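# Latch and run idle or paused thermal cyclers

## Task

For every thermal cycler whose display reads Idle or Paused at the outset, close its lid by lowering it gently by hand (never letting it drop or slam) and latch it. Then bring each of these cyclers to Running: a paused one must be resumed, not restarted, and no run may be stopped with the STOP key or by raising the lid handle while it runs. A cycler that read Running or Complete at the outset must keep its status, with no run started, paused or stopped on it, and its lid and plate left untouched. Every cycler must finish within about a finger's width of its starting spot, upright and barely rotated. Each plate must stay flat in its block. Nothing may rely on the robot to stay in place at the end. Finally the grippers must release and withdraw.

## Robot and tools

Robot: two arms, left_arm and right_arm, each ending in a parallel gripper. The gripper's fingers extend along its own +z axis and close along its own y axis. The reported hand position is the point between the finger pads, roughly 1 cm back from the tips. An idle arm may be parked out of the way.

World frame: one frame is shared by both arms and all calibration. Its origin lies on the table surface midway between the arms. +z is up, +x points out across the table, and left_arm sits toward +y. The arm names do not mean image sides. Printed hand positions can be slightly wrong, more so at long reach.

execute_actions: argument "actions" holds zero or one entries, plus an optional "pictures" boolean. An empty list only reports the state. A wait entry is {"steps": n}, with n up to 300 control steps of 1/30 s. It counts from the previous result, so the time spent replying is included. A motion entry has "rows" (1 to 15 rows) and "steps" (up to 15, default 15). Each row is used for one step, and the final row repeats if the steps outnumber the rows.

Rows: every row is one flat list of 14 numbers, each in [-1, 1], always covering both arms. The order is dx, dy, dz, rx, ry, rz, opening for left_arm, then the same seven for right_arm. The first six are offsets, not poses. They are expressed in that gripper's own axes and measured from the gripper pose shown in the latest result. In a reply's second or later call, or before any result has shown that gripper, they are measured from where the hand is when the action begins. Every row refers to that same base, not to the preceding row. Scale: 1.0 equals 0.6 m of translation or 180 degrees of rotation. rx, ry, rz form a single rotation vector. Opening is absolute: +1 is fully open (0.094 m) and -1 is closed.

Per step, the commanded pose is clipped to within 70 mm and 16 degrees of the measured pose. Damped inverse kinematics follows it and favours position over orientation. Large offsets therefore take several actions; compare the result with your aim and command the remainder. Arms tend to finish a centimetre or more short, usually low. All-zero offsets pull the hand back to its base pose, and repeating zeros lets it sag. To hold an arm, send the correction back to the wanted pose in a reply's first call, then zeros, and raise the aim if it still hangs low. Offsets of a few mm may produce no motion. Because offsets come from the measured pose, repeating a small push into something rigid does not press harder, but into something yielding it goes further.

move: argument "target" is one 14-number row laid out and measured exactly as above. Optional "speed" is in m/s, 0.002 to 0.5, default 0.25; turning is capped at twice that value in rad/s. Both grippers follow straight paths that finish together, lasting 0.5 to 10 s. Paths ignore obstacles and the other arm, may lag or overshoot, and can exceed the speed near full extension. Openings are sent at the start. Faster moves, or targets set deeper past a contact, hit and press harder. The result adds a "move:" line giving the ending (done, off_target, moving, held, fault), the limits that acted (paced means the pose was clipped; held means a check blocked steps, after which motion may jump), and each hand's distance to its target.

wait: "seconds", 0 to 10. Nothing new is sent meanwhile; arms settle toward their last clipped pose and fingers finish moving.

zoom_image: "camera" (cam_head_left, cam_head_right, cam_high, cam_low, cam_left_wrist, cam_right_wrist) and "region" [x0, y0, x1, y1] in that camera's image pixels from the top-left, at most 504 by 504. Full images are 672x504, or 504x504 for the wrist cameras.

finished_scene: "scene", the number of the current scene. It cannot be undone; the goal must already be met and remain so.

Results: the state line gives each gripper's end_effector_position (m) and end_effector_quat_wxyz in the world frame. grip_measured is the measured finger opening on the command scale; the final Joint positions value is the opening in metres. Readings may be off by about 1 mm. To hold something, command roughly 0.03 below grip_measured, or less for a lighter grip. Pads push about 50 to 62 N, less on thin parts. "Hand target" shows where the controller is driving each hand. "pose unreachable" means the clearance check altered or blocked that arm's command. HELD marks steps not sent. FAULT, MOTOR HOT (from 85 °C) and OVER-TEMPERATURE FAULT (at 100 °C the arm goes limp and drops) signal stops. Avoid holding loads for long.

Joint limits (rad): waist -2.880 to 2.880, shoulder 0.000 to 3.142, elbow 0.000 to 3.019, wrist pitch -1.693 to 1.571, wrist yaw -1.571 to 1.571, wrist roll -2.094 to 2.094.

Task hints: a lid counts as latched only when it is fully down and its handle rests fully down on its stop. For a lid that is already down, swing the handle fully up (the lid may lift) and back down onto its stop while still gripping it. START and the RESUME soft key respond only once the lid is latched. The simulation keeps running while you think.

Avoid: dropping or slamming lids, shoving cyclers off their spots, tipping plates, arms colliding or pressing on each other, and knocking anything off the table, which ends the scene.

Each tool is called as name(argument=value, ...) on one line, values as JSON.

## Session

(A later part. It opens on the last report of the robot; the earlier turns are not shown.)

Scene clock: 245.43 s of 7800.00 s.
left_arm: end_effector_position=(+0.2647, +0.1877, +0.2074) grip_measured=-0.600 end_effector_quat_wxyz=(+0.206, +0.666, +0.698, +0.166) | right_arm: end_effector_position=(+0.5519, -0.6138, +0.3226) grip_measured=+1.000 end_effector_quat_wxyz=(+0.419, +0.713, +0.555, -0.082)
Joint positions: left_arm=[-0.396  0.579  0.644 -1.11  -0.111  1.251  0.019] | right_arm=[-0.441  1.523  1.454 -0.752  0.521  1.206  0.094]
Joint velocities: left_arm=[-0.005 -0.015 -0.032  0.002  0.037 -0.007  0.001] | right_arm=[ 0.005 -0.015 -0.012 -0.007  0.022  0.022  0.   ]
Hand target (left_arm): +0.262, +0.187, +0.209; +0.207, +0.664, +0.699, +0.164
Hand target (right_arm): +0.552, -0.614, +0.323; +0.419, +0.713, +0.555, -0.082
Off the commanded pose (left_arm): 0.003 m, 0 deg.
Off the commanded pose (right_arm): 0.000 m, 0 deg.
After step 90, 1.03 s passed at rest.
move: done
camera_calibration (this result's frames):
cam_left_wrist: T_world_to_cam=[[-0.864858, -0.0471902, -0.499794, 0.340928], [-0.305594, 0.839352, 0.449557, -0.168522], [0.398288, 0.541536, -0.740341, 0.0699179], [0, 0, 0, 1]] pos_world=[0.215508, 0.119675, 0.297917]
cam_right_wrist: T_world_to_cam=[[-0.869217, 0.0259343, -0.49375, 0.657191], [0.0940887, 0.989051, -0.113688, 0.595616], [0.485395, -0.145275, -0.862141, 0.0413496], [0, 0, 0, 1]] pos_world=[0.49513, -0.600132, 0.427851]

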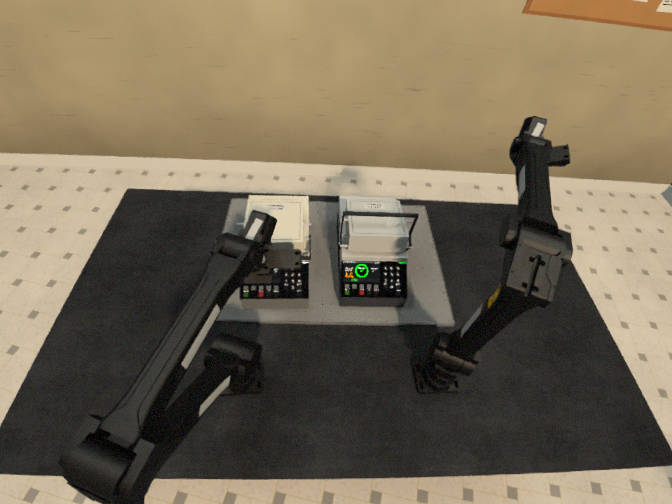

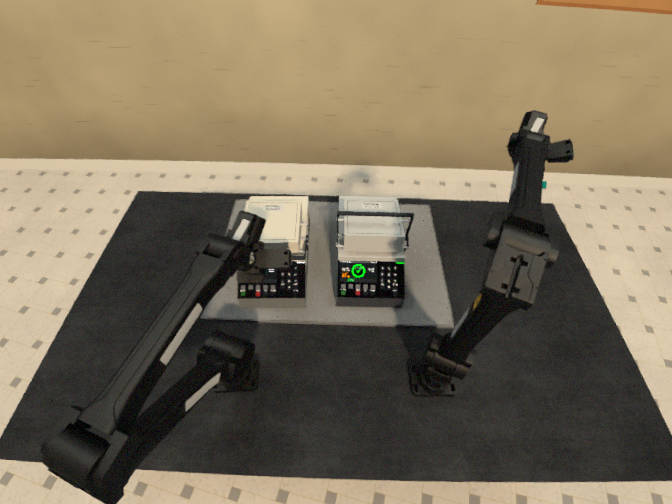

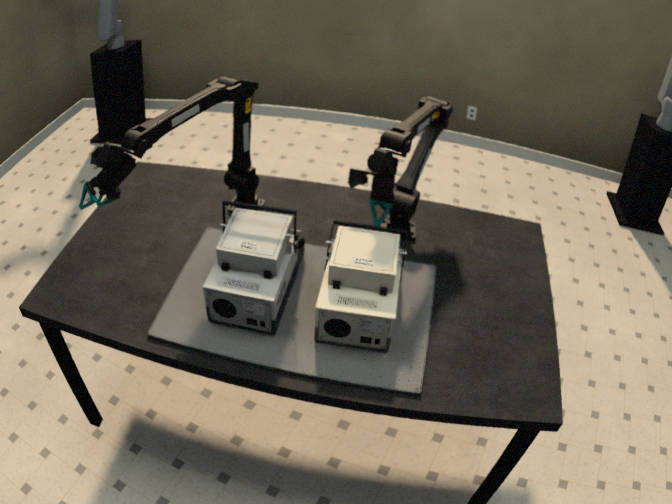

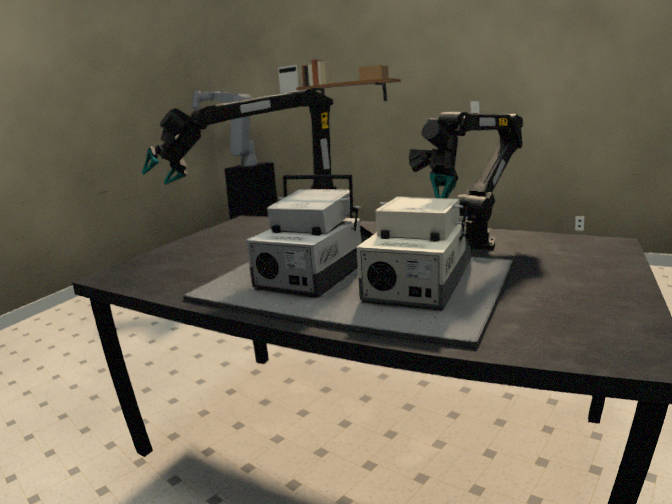

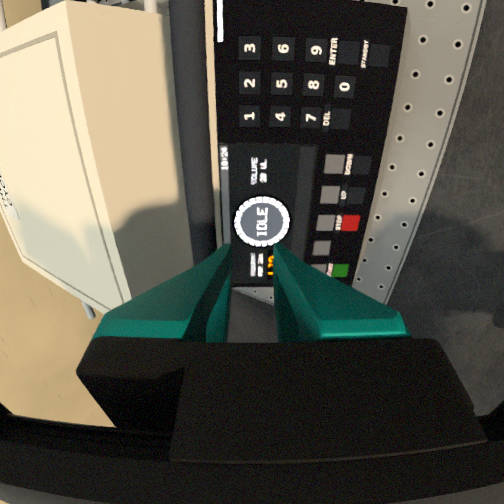

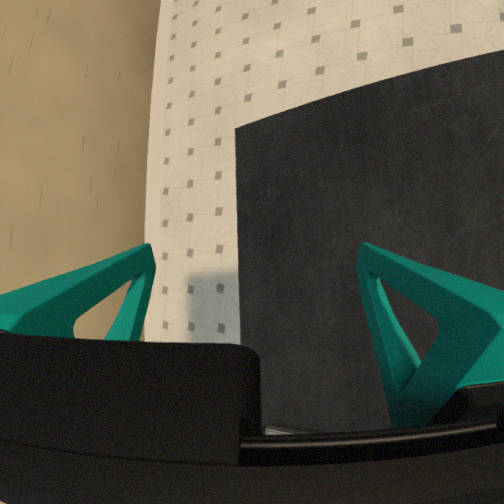

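move(target=[0,0.0,-0.06,0,0,0,-0.4,0,0,0,0,0,0,1])

move(target=[0,0.065,0,0,0,0,-0.4,0,0,0,0,0,0,1])

Scene clock: 254.33 s of 7800.00 s.
left_arm: end_effector_position=(+0.2397, +0.1929, +0.2068) grip_measured=-0.403 end_effector_quat_wxyz=(+0.182, +0.673, +0.700, +0.155) | right_arm: end_effector_position=(+0.5519, -0.6138, +0.3226) grip_measured=+1.000 end_effector_quat_wxyz=(+0.419, +0.713, +0.555, -0.082)
Joint positions: left_arm=[-0.415  0.534  0.648 -1.217 -0.12   1.238  0.028] | right_arm=[-0.441  1.523  1.454 -0.752  0.521  1.206  0.094]
Joint velocities: left_arm=[-0.015  0.005  0.002 -0.017  0.007 -0.022 -0.   ] | right_arm=[-0.005 -0.005 -0.017  0.012 -0.007 -0.037  0.   ]
Hand target (left_arm): +0.245, +0.190, +0.237; +0.207, +0.666, +0.698, +0.165
Hand target (right_arm): +0.552, -0.614, +0.323; +0.419, +0.713, +0.555, -0.082
Off the commanded pose (left_arm): 0.032 m, 3 deg.
Off the commanded pose (right_arm): 0.000 m, 0 deg.
After step 90, 5.13 s passed at rest.
move: off_target (left_arm)
camera_calibration (this result's frames):
cam_left_wrist: T_world_to_cam=[[-0.890397, -0.0349861, -0.453838, 0.313491], [-0.277914, 0.831418, 0.481153, -0.191855], [0.360495, 0.554545, -0.750015, 0.0851777], [0, 0, 0, 1]] pos_world=[0.195106, 0.123245, 0.298471]
cam_right_wrist: T_world_to_cam=[[-0.869217, 0.0259343, -0.49375, 0.657191], [0.0940887, 0.989051, -0.113688, 0.595616], [0.485395, -0.145275, -0.862141, 0.0413496], [0, 0, 0, 1]] pos_world=[0.49513, -0.600132, 0.427851]

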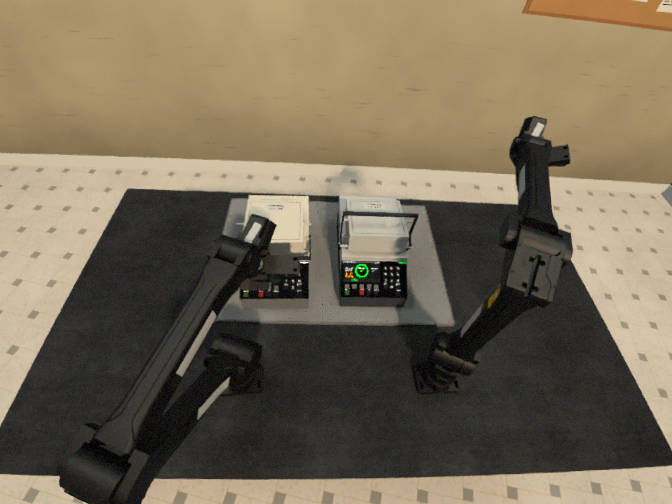

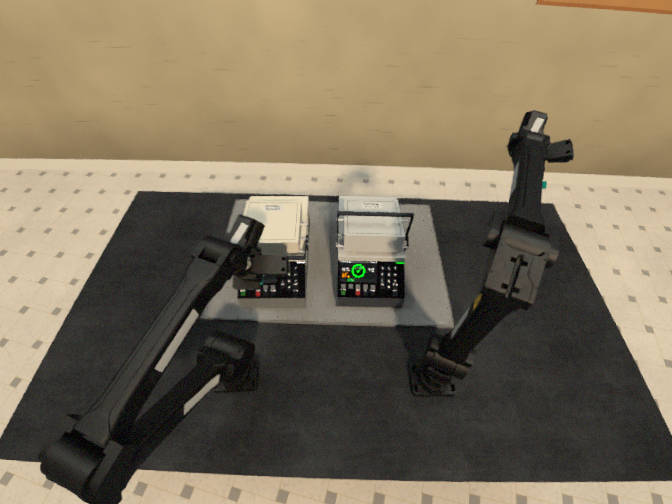

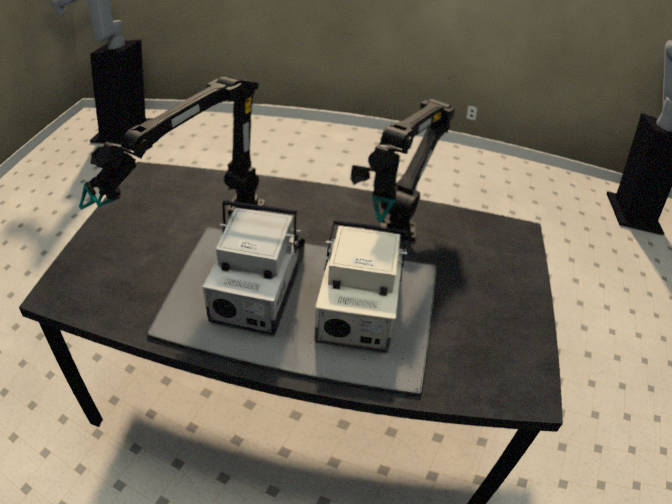

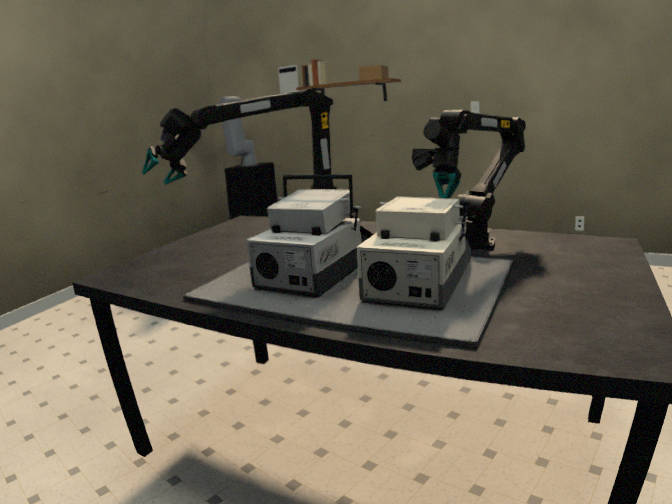

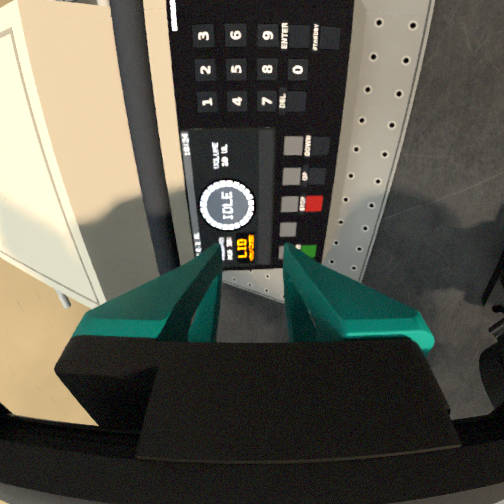

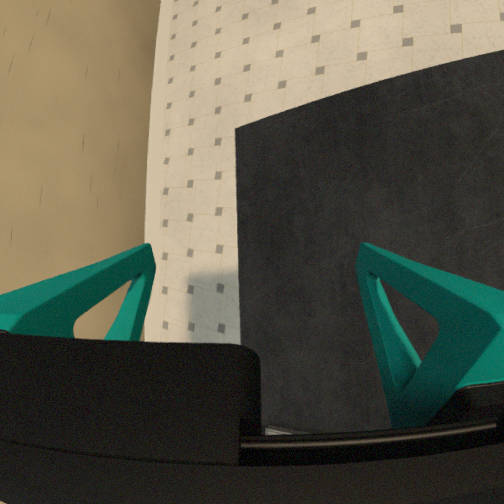

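Scene clock: 255.20 s of 7800.00 s.
left_arm: end_effector_position=(+0.2556, +0.1980, +0.1947) grip_measured=-0.403 end_effector_quat_wxyz=(+0.149, +0.679, +0.706, +0.137) | right_arm: end_effector_position=(+0.5519, -0.6138, +0.3226) grip_measured=+1.000 end_effector_quat_wxyz=(+0.419, +0.713, +0.555, -0.082)
Joint positions: left_arm=[-0.354  0.639  0.665 -1.199 -0.094  1.29   0.028] | right_arm=[-0.441  1.523  1.454 -0.752  0.521  1.206  0.094]
Joint velocities: left_arm=[-0.005  0.005  0.012 -0.007 -0.007  0.022  0.   ] | right_arm=[-0.005  0.015 -0.017 -0.002 -0.066  0.007  0.   ]
Hand target (left_arm): +0.273, +0.195, +0.225; +0.181, +0.673, +0.700, +0.156
Hand target (right_arm): +0.552, -0.614, +0.323; +0.419, +0.713, +0.555, -0.082
Off the commanded pose (left_arm): 0.036 m, 4 deg.
Off the commanded pose (right_arm): 0.000 m, 0 deg.
move: off_target (left_arm)
camera_calibration (this result's frames):
cam_left_wrist: T_world_to_cam=[[-0.920919, -0.0300221, -0.388596, 0.316415], [-0.244635, 0.820696, 0.516345, -0.199099], [0.303418, 0.570577, -0.763138, 0.0814753], [0, 0, 0, 1]] pos_world=[0.217965, 0.126411, 0.287939]
cam_right_wrist: T_world_to_cam=[[-0.869217, 0.0259343, -0.49375, 0.657191], [0.0940887, 0.989051, -0.113688, 0.595616], [0.485395, -0.145275, -0.862141, 0.0413496], [0, 0, 0, 1]] pos_world=[0.49513, -0.600132, 0.427851]

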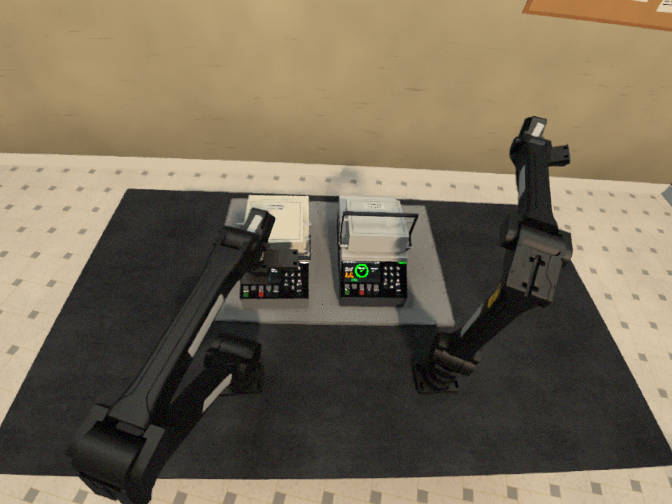

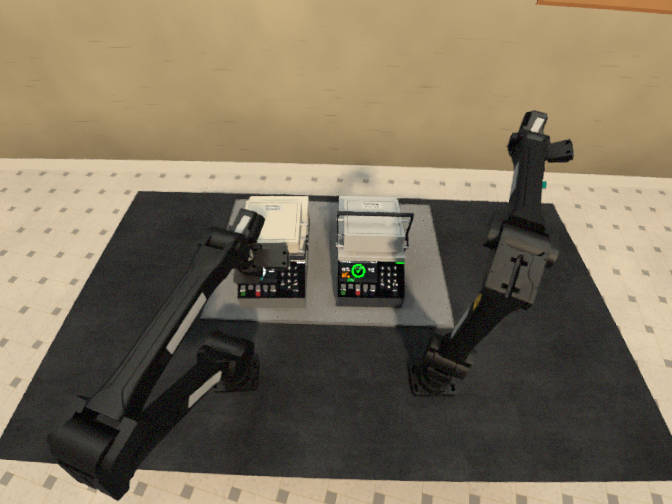

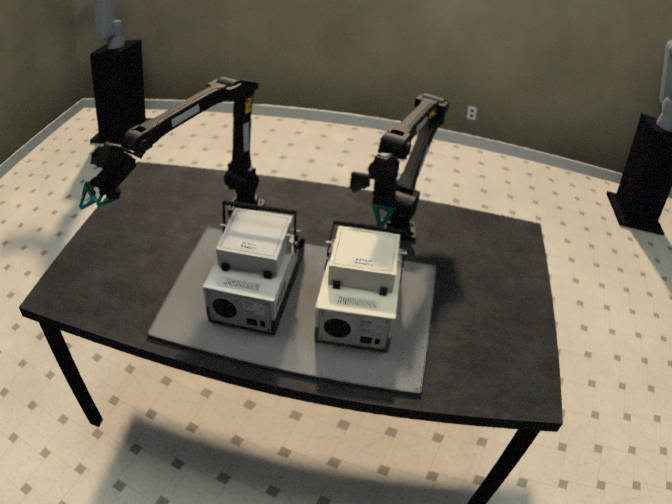

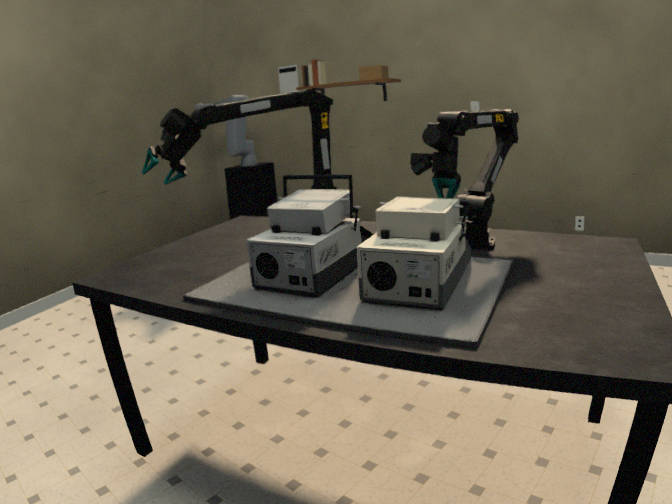

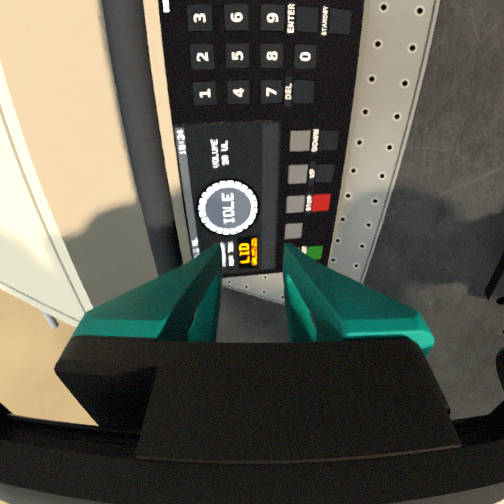

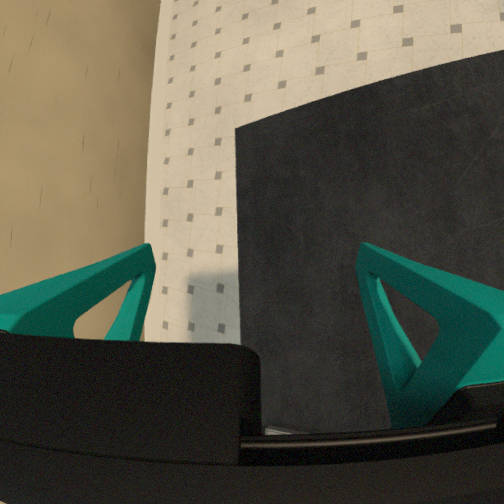

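move(target=[0,0.075,-0.085,-0.06,0,0,-0.4,0,0,0,0,0,0,1], speed=0.08)

Scene clock: 262.43 s of 7800.00 s.
left_arm: end_effector_position=(+0.2612, +0.2057, +0.2245) grip_measured=-0.403 end_effector_quat_wxyz=(+0.175, +0.666, +0.702, +0.181) | right_arm: end_effector_position=(+0.5519, -0.6138, +0.3226) grip_measured=+1.000 end_effector_quat_wxyz=(+0.419, +0.713, +0.555, -0.082)
Joint positions: left_arm=[-0.354  0.588  0.7   -1.194 -0.146  1.295  0.028] | right_arm=[-0.441  1.523  1.454 -0.752  0.521  1.206  0.094]
Joint velocities: left_arm=[ 0.005 -0.005  0.002  0.002 -0.051 -0.022 -0.001] | right_arm=[ 0.005 -0.015  0.002  0.002 -0.051 -0.066  0.   ]
Hand target (left_arm): +0.274, +0.201, +0.259; +0.212, +0.662, +0.690, +0.203
Hand target (right_arm): +0.552, -0.614, +0.323; +0.419, +0.713, +0.555, -0.082
Off the commanded pose (left_arm): 0.038 m, 5 deg.
Off the commanded pose (right_arm): 0.000 m, 0 deg.
After step 90, 2.73 s passed at rest.
move: off_target (left_arm)
camera_calibration (this result's frames):
cam_left_wrist: T_world_to_cam=[[-0.876616, -0.035649, -0.479867, 0.34355], [-0.310815, 0.803248, 0.508121, -0.196746], [0.367338, 0.594577, -0.71522, 0.0657482], [0, 0, 0, 1]] pos_world=[0.215858, 0.13119, 0.311854]
cam_right_wrist: T_world_to_cam=[[-0.869217, 0.0259343, -0.49375, 0.657191], [0.0940887, 0.989051, -0.113688, 0.595616], [0.485395, -0.145275, -0.862141, 0.0413496], [0, 0, 0, 1]] pos_world=[0.49513, -0.600132, 0.427851]

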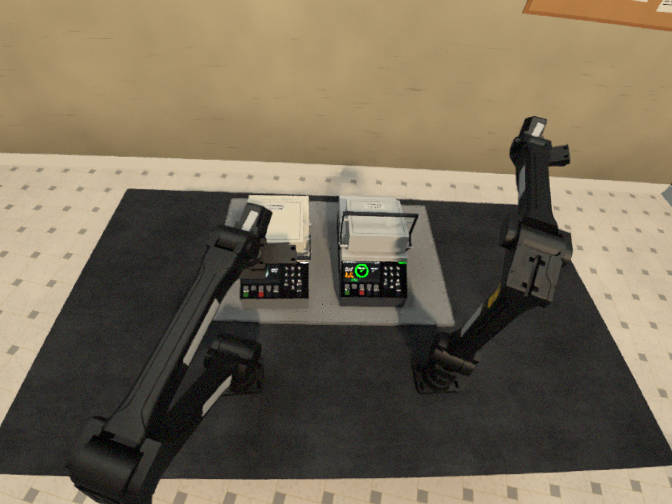

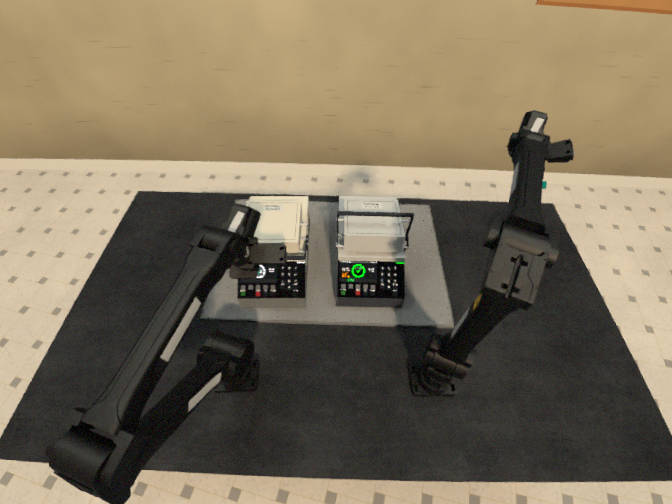

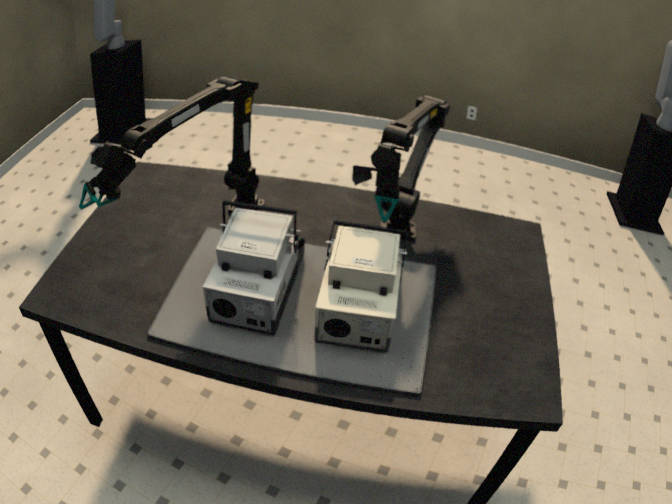

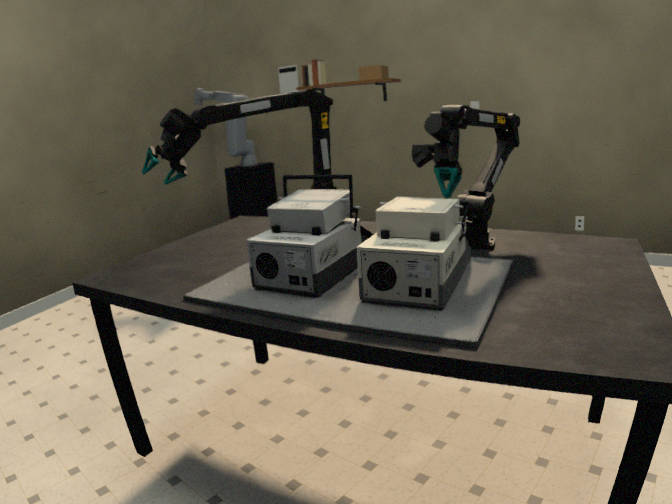

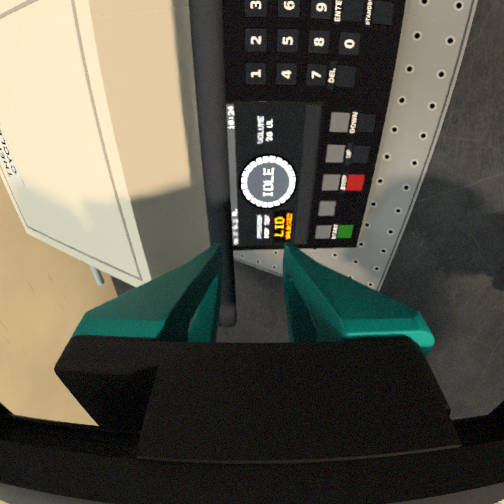

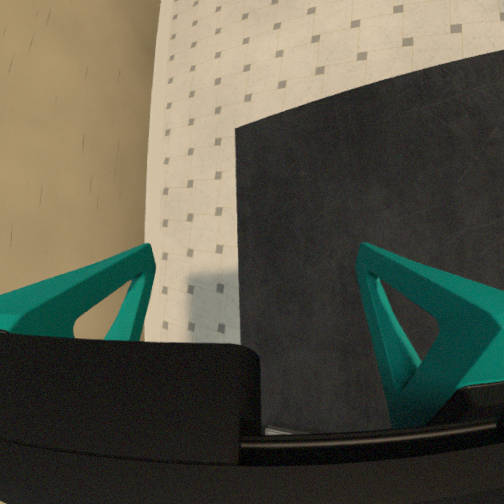

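move(target=[-0.03,0.035,0.0,0,0,0,-0.2,0,0,0,0,0,0,1], speed=0.08)

Scene clock: 267.23 s of 7800.00 s.
left_arm: end_effector_position=(+0.2656, +0.1955, +0.2099) grip_measured=-0.203 end_effector_quat_wxyz=(+0.148, +0.675, +0.703, +0.168) | right_arm: end_effector_position=(+0.5519, -0.6138, +0.3226) grip_measured=+1.000 end_effector_quat_wxyz=(+0.419, +0.713, +0.555, -0.082)
Joint positions: left_arm=[-0.405  0.657  0.7   -1.194 -0.169  1.254  0.037] | right_arm=[-0.441  1.523  1.454 -0.752  0.521  1.206  0.094]
Joint velocities: left_arm=[ 0.005  0.005  0.017 -0.017 -0.037  0.037  0.001] | right_arm=[-0.005  0.005 -0.007 -0.002 -0.037 -0.051  0.   ]
Hand target (left_arm): +0.279, +0.189, +0.235; +0.175, +0.666, +0.702, +0.180
Hand target (right_arm): +0.552, -0.614, +0.323; +0.419, +0.713, +0.555, -0.082
Off the commanded pose (left_arm): 0.030 m, 4 deg.
Off the commanded pose (right_arm): 0.000 m, 0 deg.
After step 90, 1.10 s passed at rest.
move: off_target (left_arm)
camera_calibration (this result's frames):
cam_left_wrist: T_world_to_cam=[[-0.903646, -0.0210263, -0.427764, 0.3334], [-0.275125, 0.793949, 0.542173, -0.194562], [0.328223, 0.607621, -0.723234, 0.0693013], [0, 0, 0, 1]] pos_world=[0.225, 0.119374, 0.298224]
cam_right_wrist: T_world_to_cam=[[-0.869217, 0.0259343, -0.49375, 0.657191], [0.0940887, 0.989051, -0.113688, 0.595616], [0.485395, -0.145275, -0.862141, 0.0413496], [0, 0, 0, 1]] pos_world=[0.49513, -0.600132, 0.427851]

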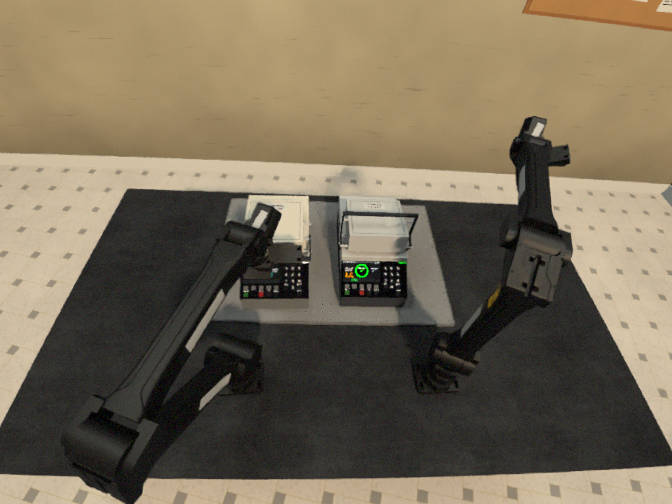

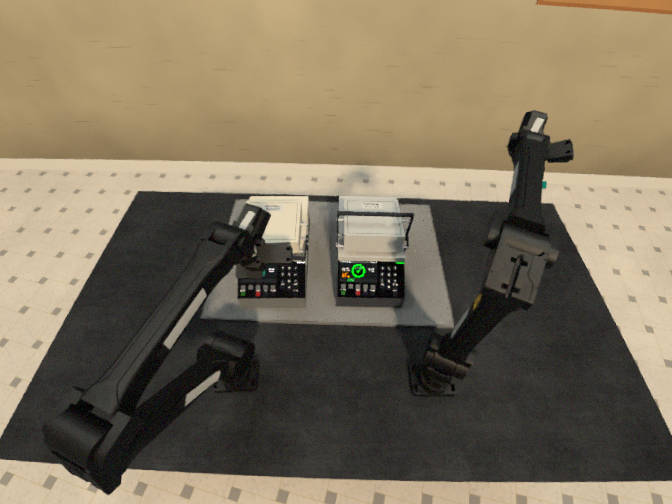

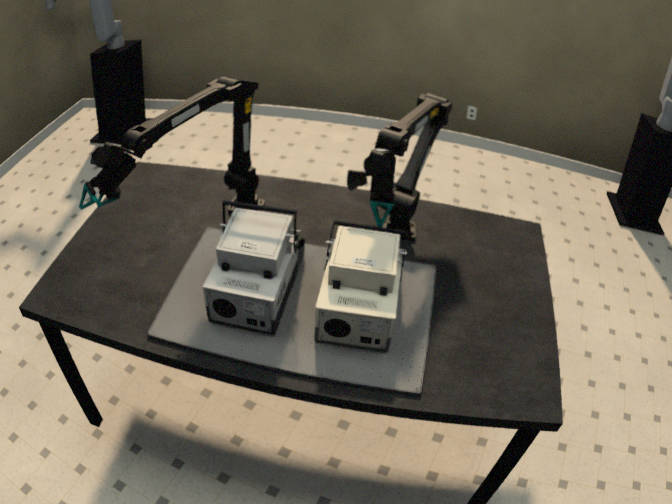

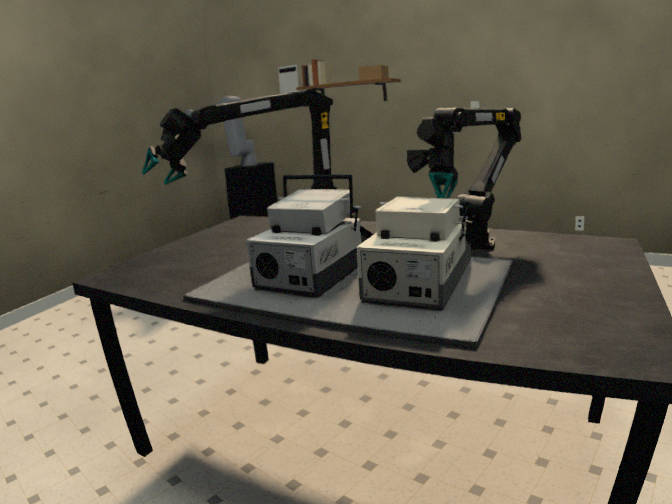

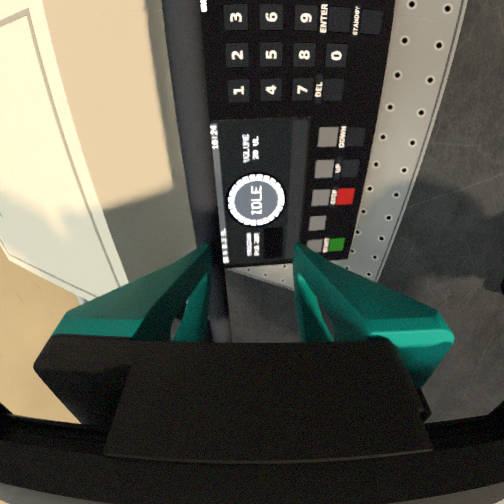

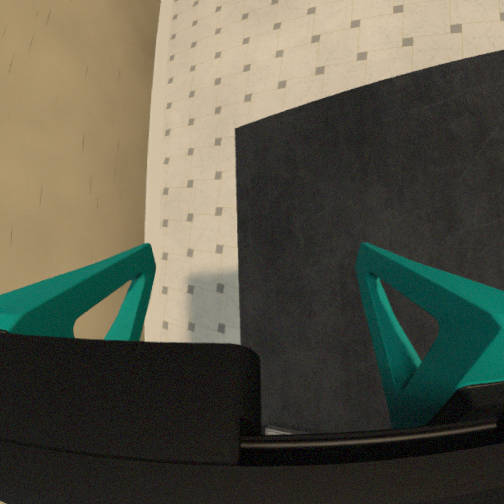

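move(target=[0.09,-0.075,0.03,0.03,0,0,-1,0,0,0,0,0,0,1], speed=0.08)

Scene clock: 278.83 s of 7800.00 s.
left_arm: end_effector_position=(+0.2337, +0.2478, +0.1741) grip_measured=-0.997 end_effector_quat_wxyz=(+0.116, +0.678, +0.712, +0.139) | right_arm: end_effector_position=(+0.5519, -0.6138, +0.3226) grip_measured=+1.000 end_effector_quat_wxyz=(+0.419, +0.713, +0.555, -0.082)
Joint positions: left_arm=[-0.107  0.574  0.602 -1.238 -0.045  1.516  0.   ] | right_arm=[-0.441  1.523  1.454 -0.752  0.521  1.206  0.094]
Joint velocities: left_arm=[-0.005 -0.024  0.007  0.007 -0.007  0.037  0.   ] | right_arm=[ 0.005 -0.015 -0.027  0.007 -0.066  0.037  0.   ]
Hand target (left_arm): +0.231, +0.249, +0.176; +0.115, +0.681, +0.710, +0.138
Hand target (right_arm): +0.552, -0.614, +0.323; +0.419, +0.713, +0.555, -0.082
Off the commanded pose (left_arm): 0.003 m, 1 deg.
Off the commanded pose (right_arm): 0.000 m, 0 deg.
After step 90, 7.20 s passed at rest.
move: done
camera_calibration (this result's frames):
cam_left_wrist: T_world_to_cam=[[-0.937663, -0.0304057, -0.346212, 0.286379], [-0.234064, 0.79162, 0.564404, -0.238332], [0.256907, 0.610257, -0.74939, 0.042604], [0, 0, 0, 1]] pos_world=[0.201797, 0.171377, 0.265591]
cam_right_wrist: T_world_to_cam=[[-0.869217, 0.0259343, -0.49375, 0.657191], [0.0940887, 0.989051, -0.113688, 0.595616], [0.485395, -0.145275, -0.862141, 0.0413496], [0, 0, 0, 1]] pos_world=[0.49513, -0.600132, 0.427851]

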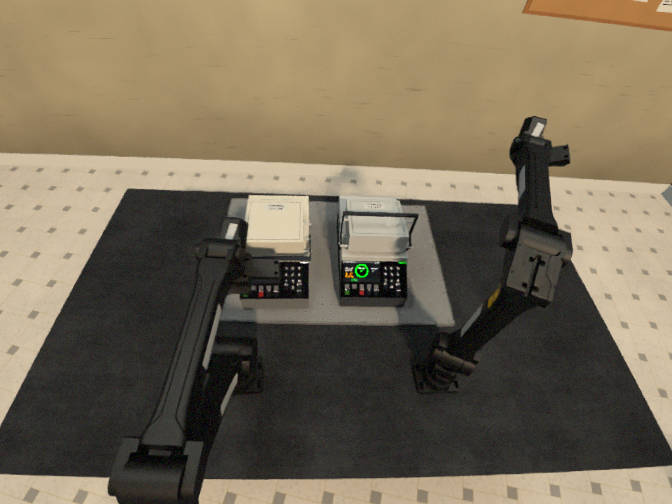

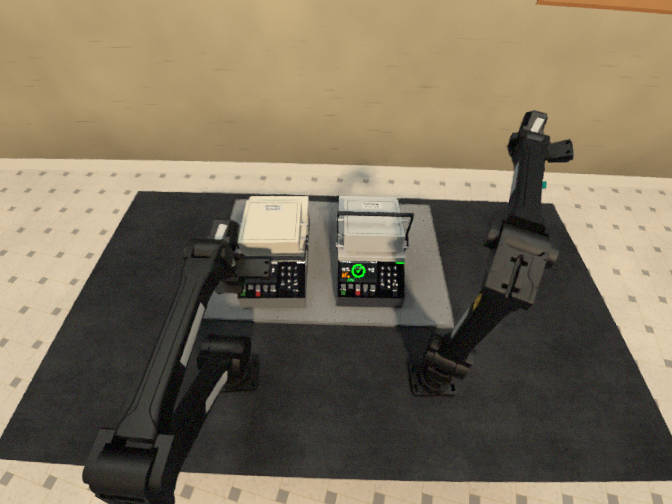

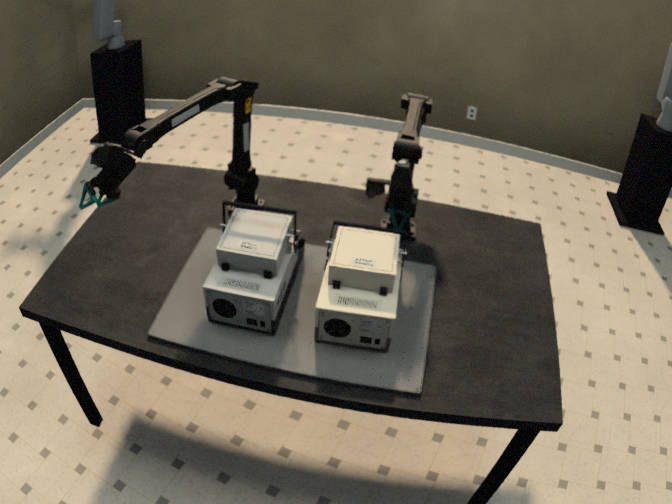

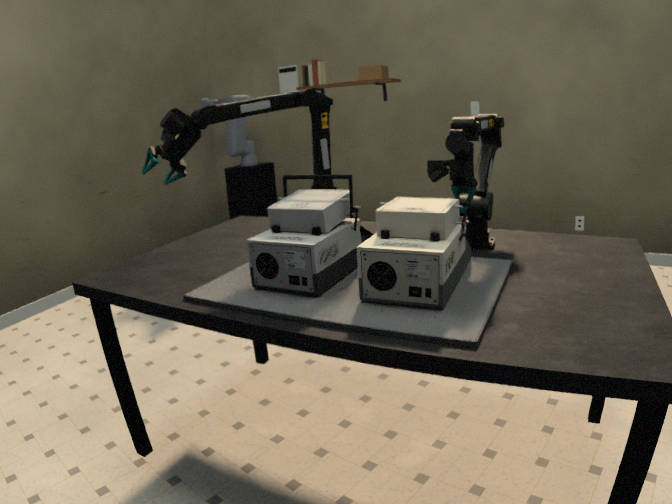

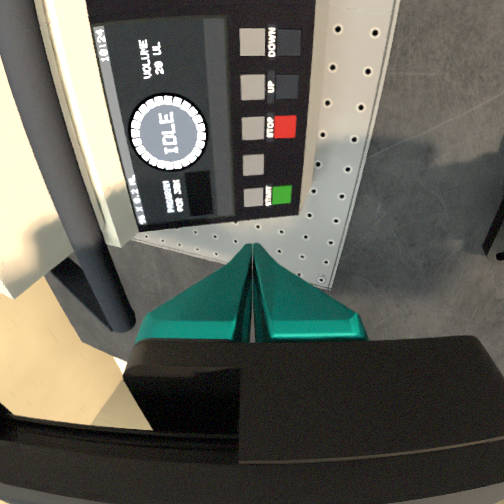

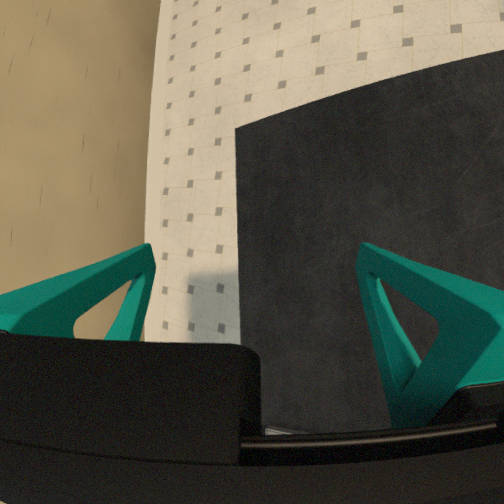

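move(target=[0.012,-0.025,0.07,0,0,0,-1,0,0,0,0,0,0,1], speed=0.05)

Scene clock: 287.10 s of 7800.00 s.
left_arm: end_effector_position=(+0.2288, +0.2552, +0.1283) grip_measured=-0.997 end_effector_quat_wxyz=(+0.110, +0.678, +0.714, +0.134) | right_arm: end_effector_position=(+0.5519, -0.6138, +0.3226) grip_measured=+1.000 end_effector_quat_wxyz=(+0.419, +0.713, +0.555, -0.082)
Joint positions: left_arm=[-0.059  0.574  0.486 -1.135 -0.03   1.558  0.   ] | right_arm=[-0.441  1.523  1.454 -0.752  0.521  1.206  0.094]
Joint velocities: left_arm=[-0.015 -0.005  0.007  0.012 -0.037 -0.081  0.   ] | right_arm=[ 0.005 -0.015 -0.002  0.002  0.022 -0.022  0.   ]
Hand target (left_arm): +0.234, +0.257, +0.130; +0.115, +0.678, +0.712, +0.139
Hand target (right_arm): +0.552, -0.614, +0.323; +0.419, +0.713, +0.555, -0.082
Off the commanded pose (left_arm): 0.006 m, 1 deg.
Off the commanded pose (right_arm): 0.000 m, 0 deg.
After step 90, 4.10 s passed at rest.
move: done
camera_calibration (this result's frames):
cam_left_wrist: T_world_to_cam=[[-0.942727, -0.0340115, -0.331826, 0.266425], [-0.228505, 0.790556, 0.56816, -0.220916], [0.243003, 0.611444, -0.753051, 0.00839617], [0, 0, 0, 1]] pos_world=[0.198645, 0.178574, 0.220245]
cam_right_wrist: T_world_to_cam=[[-0.869217, 0.0259343, -0.49375, 0.657191], [0.0940887, 0.989051, -0.113688, 0.595616], [0.485395, -0.145275, -0.862141, 0.0413496], [0, 0, 0, 1]] pos_world=[0.49513, -0.600132, 0.427851]

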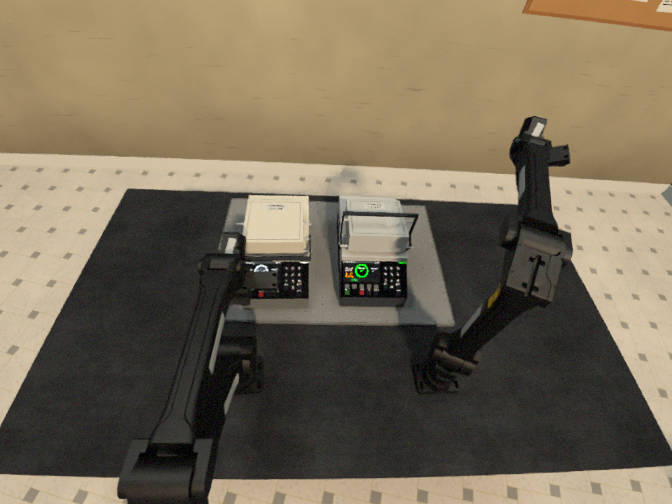

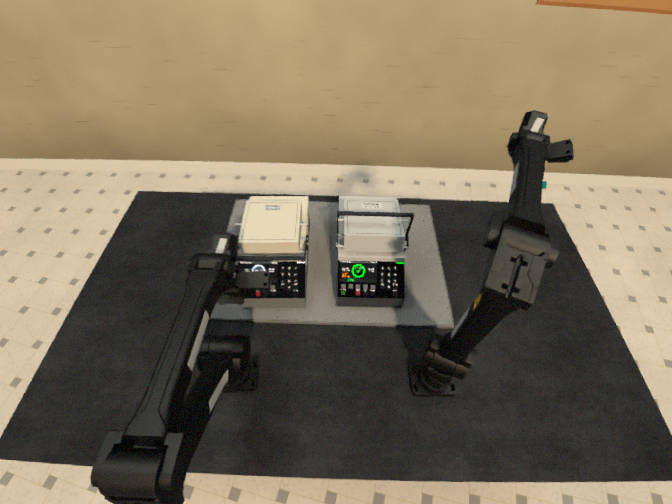

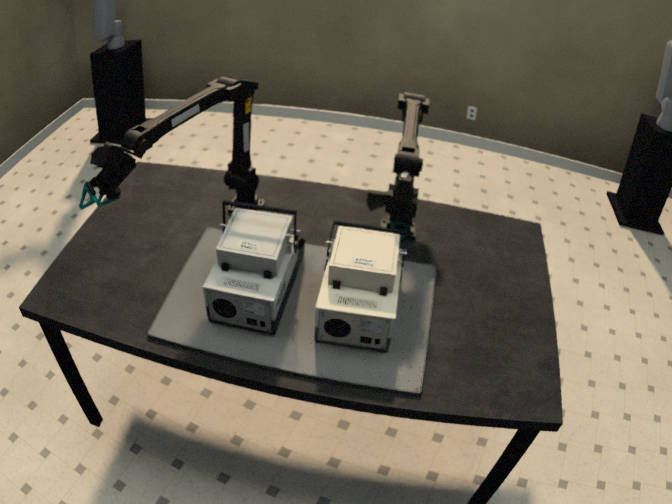

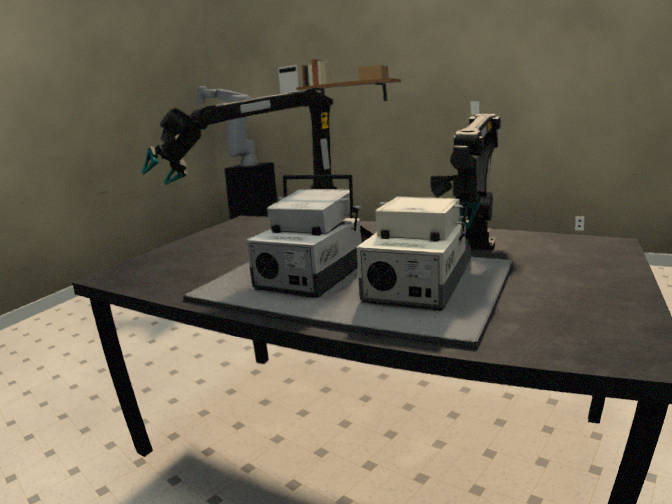

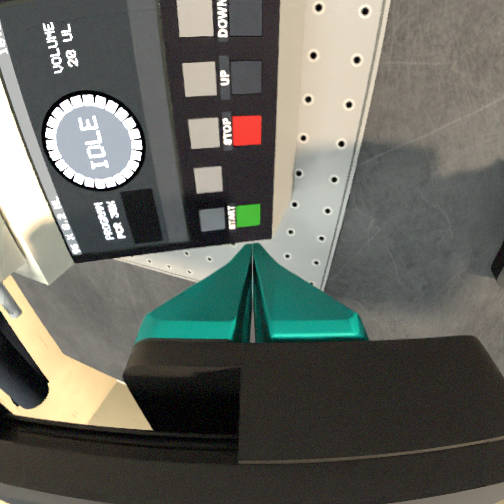

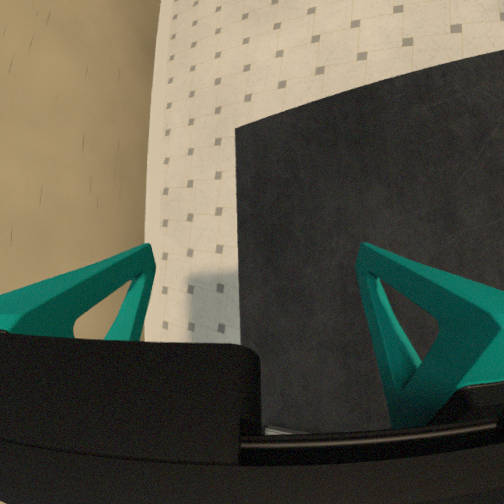

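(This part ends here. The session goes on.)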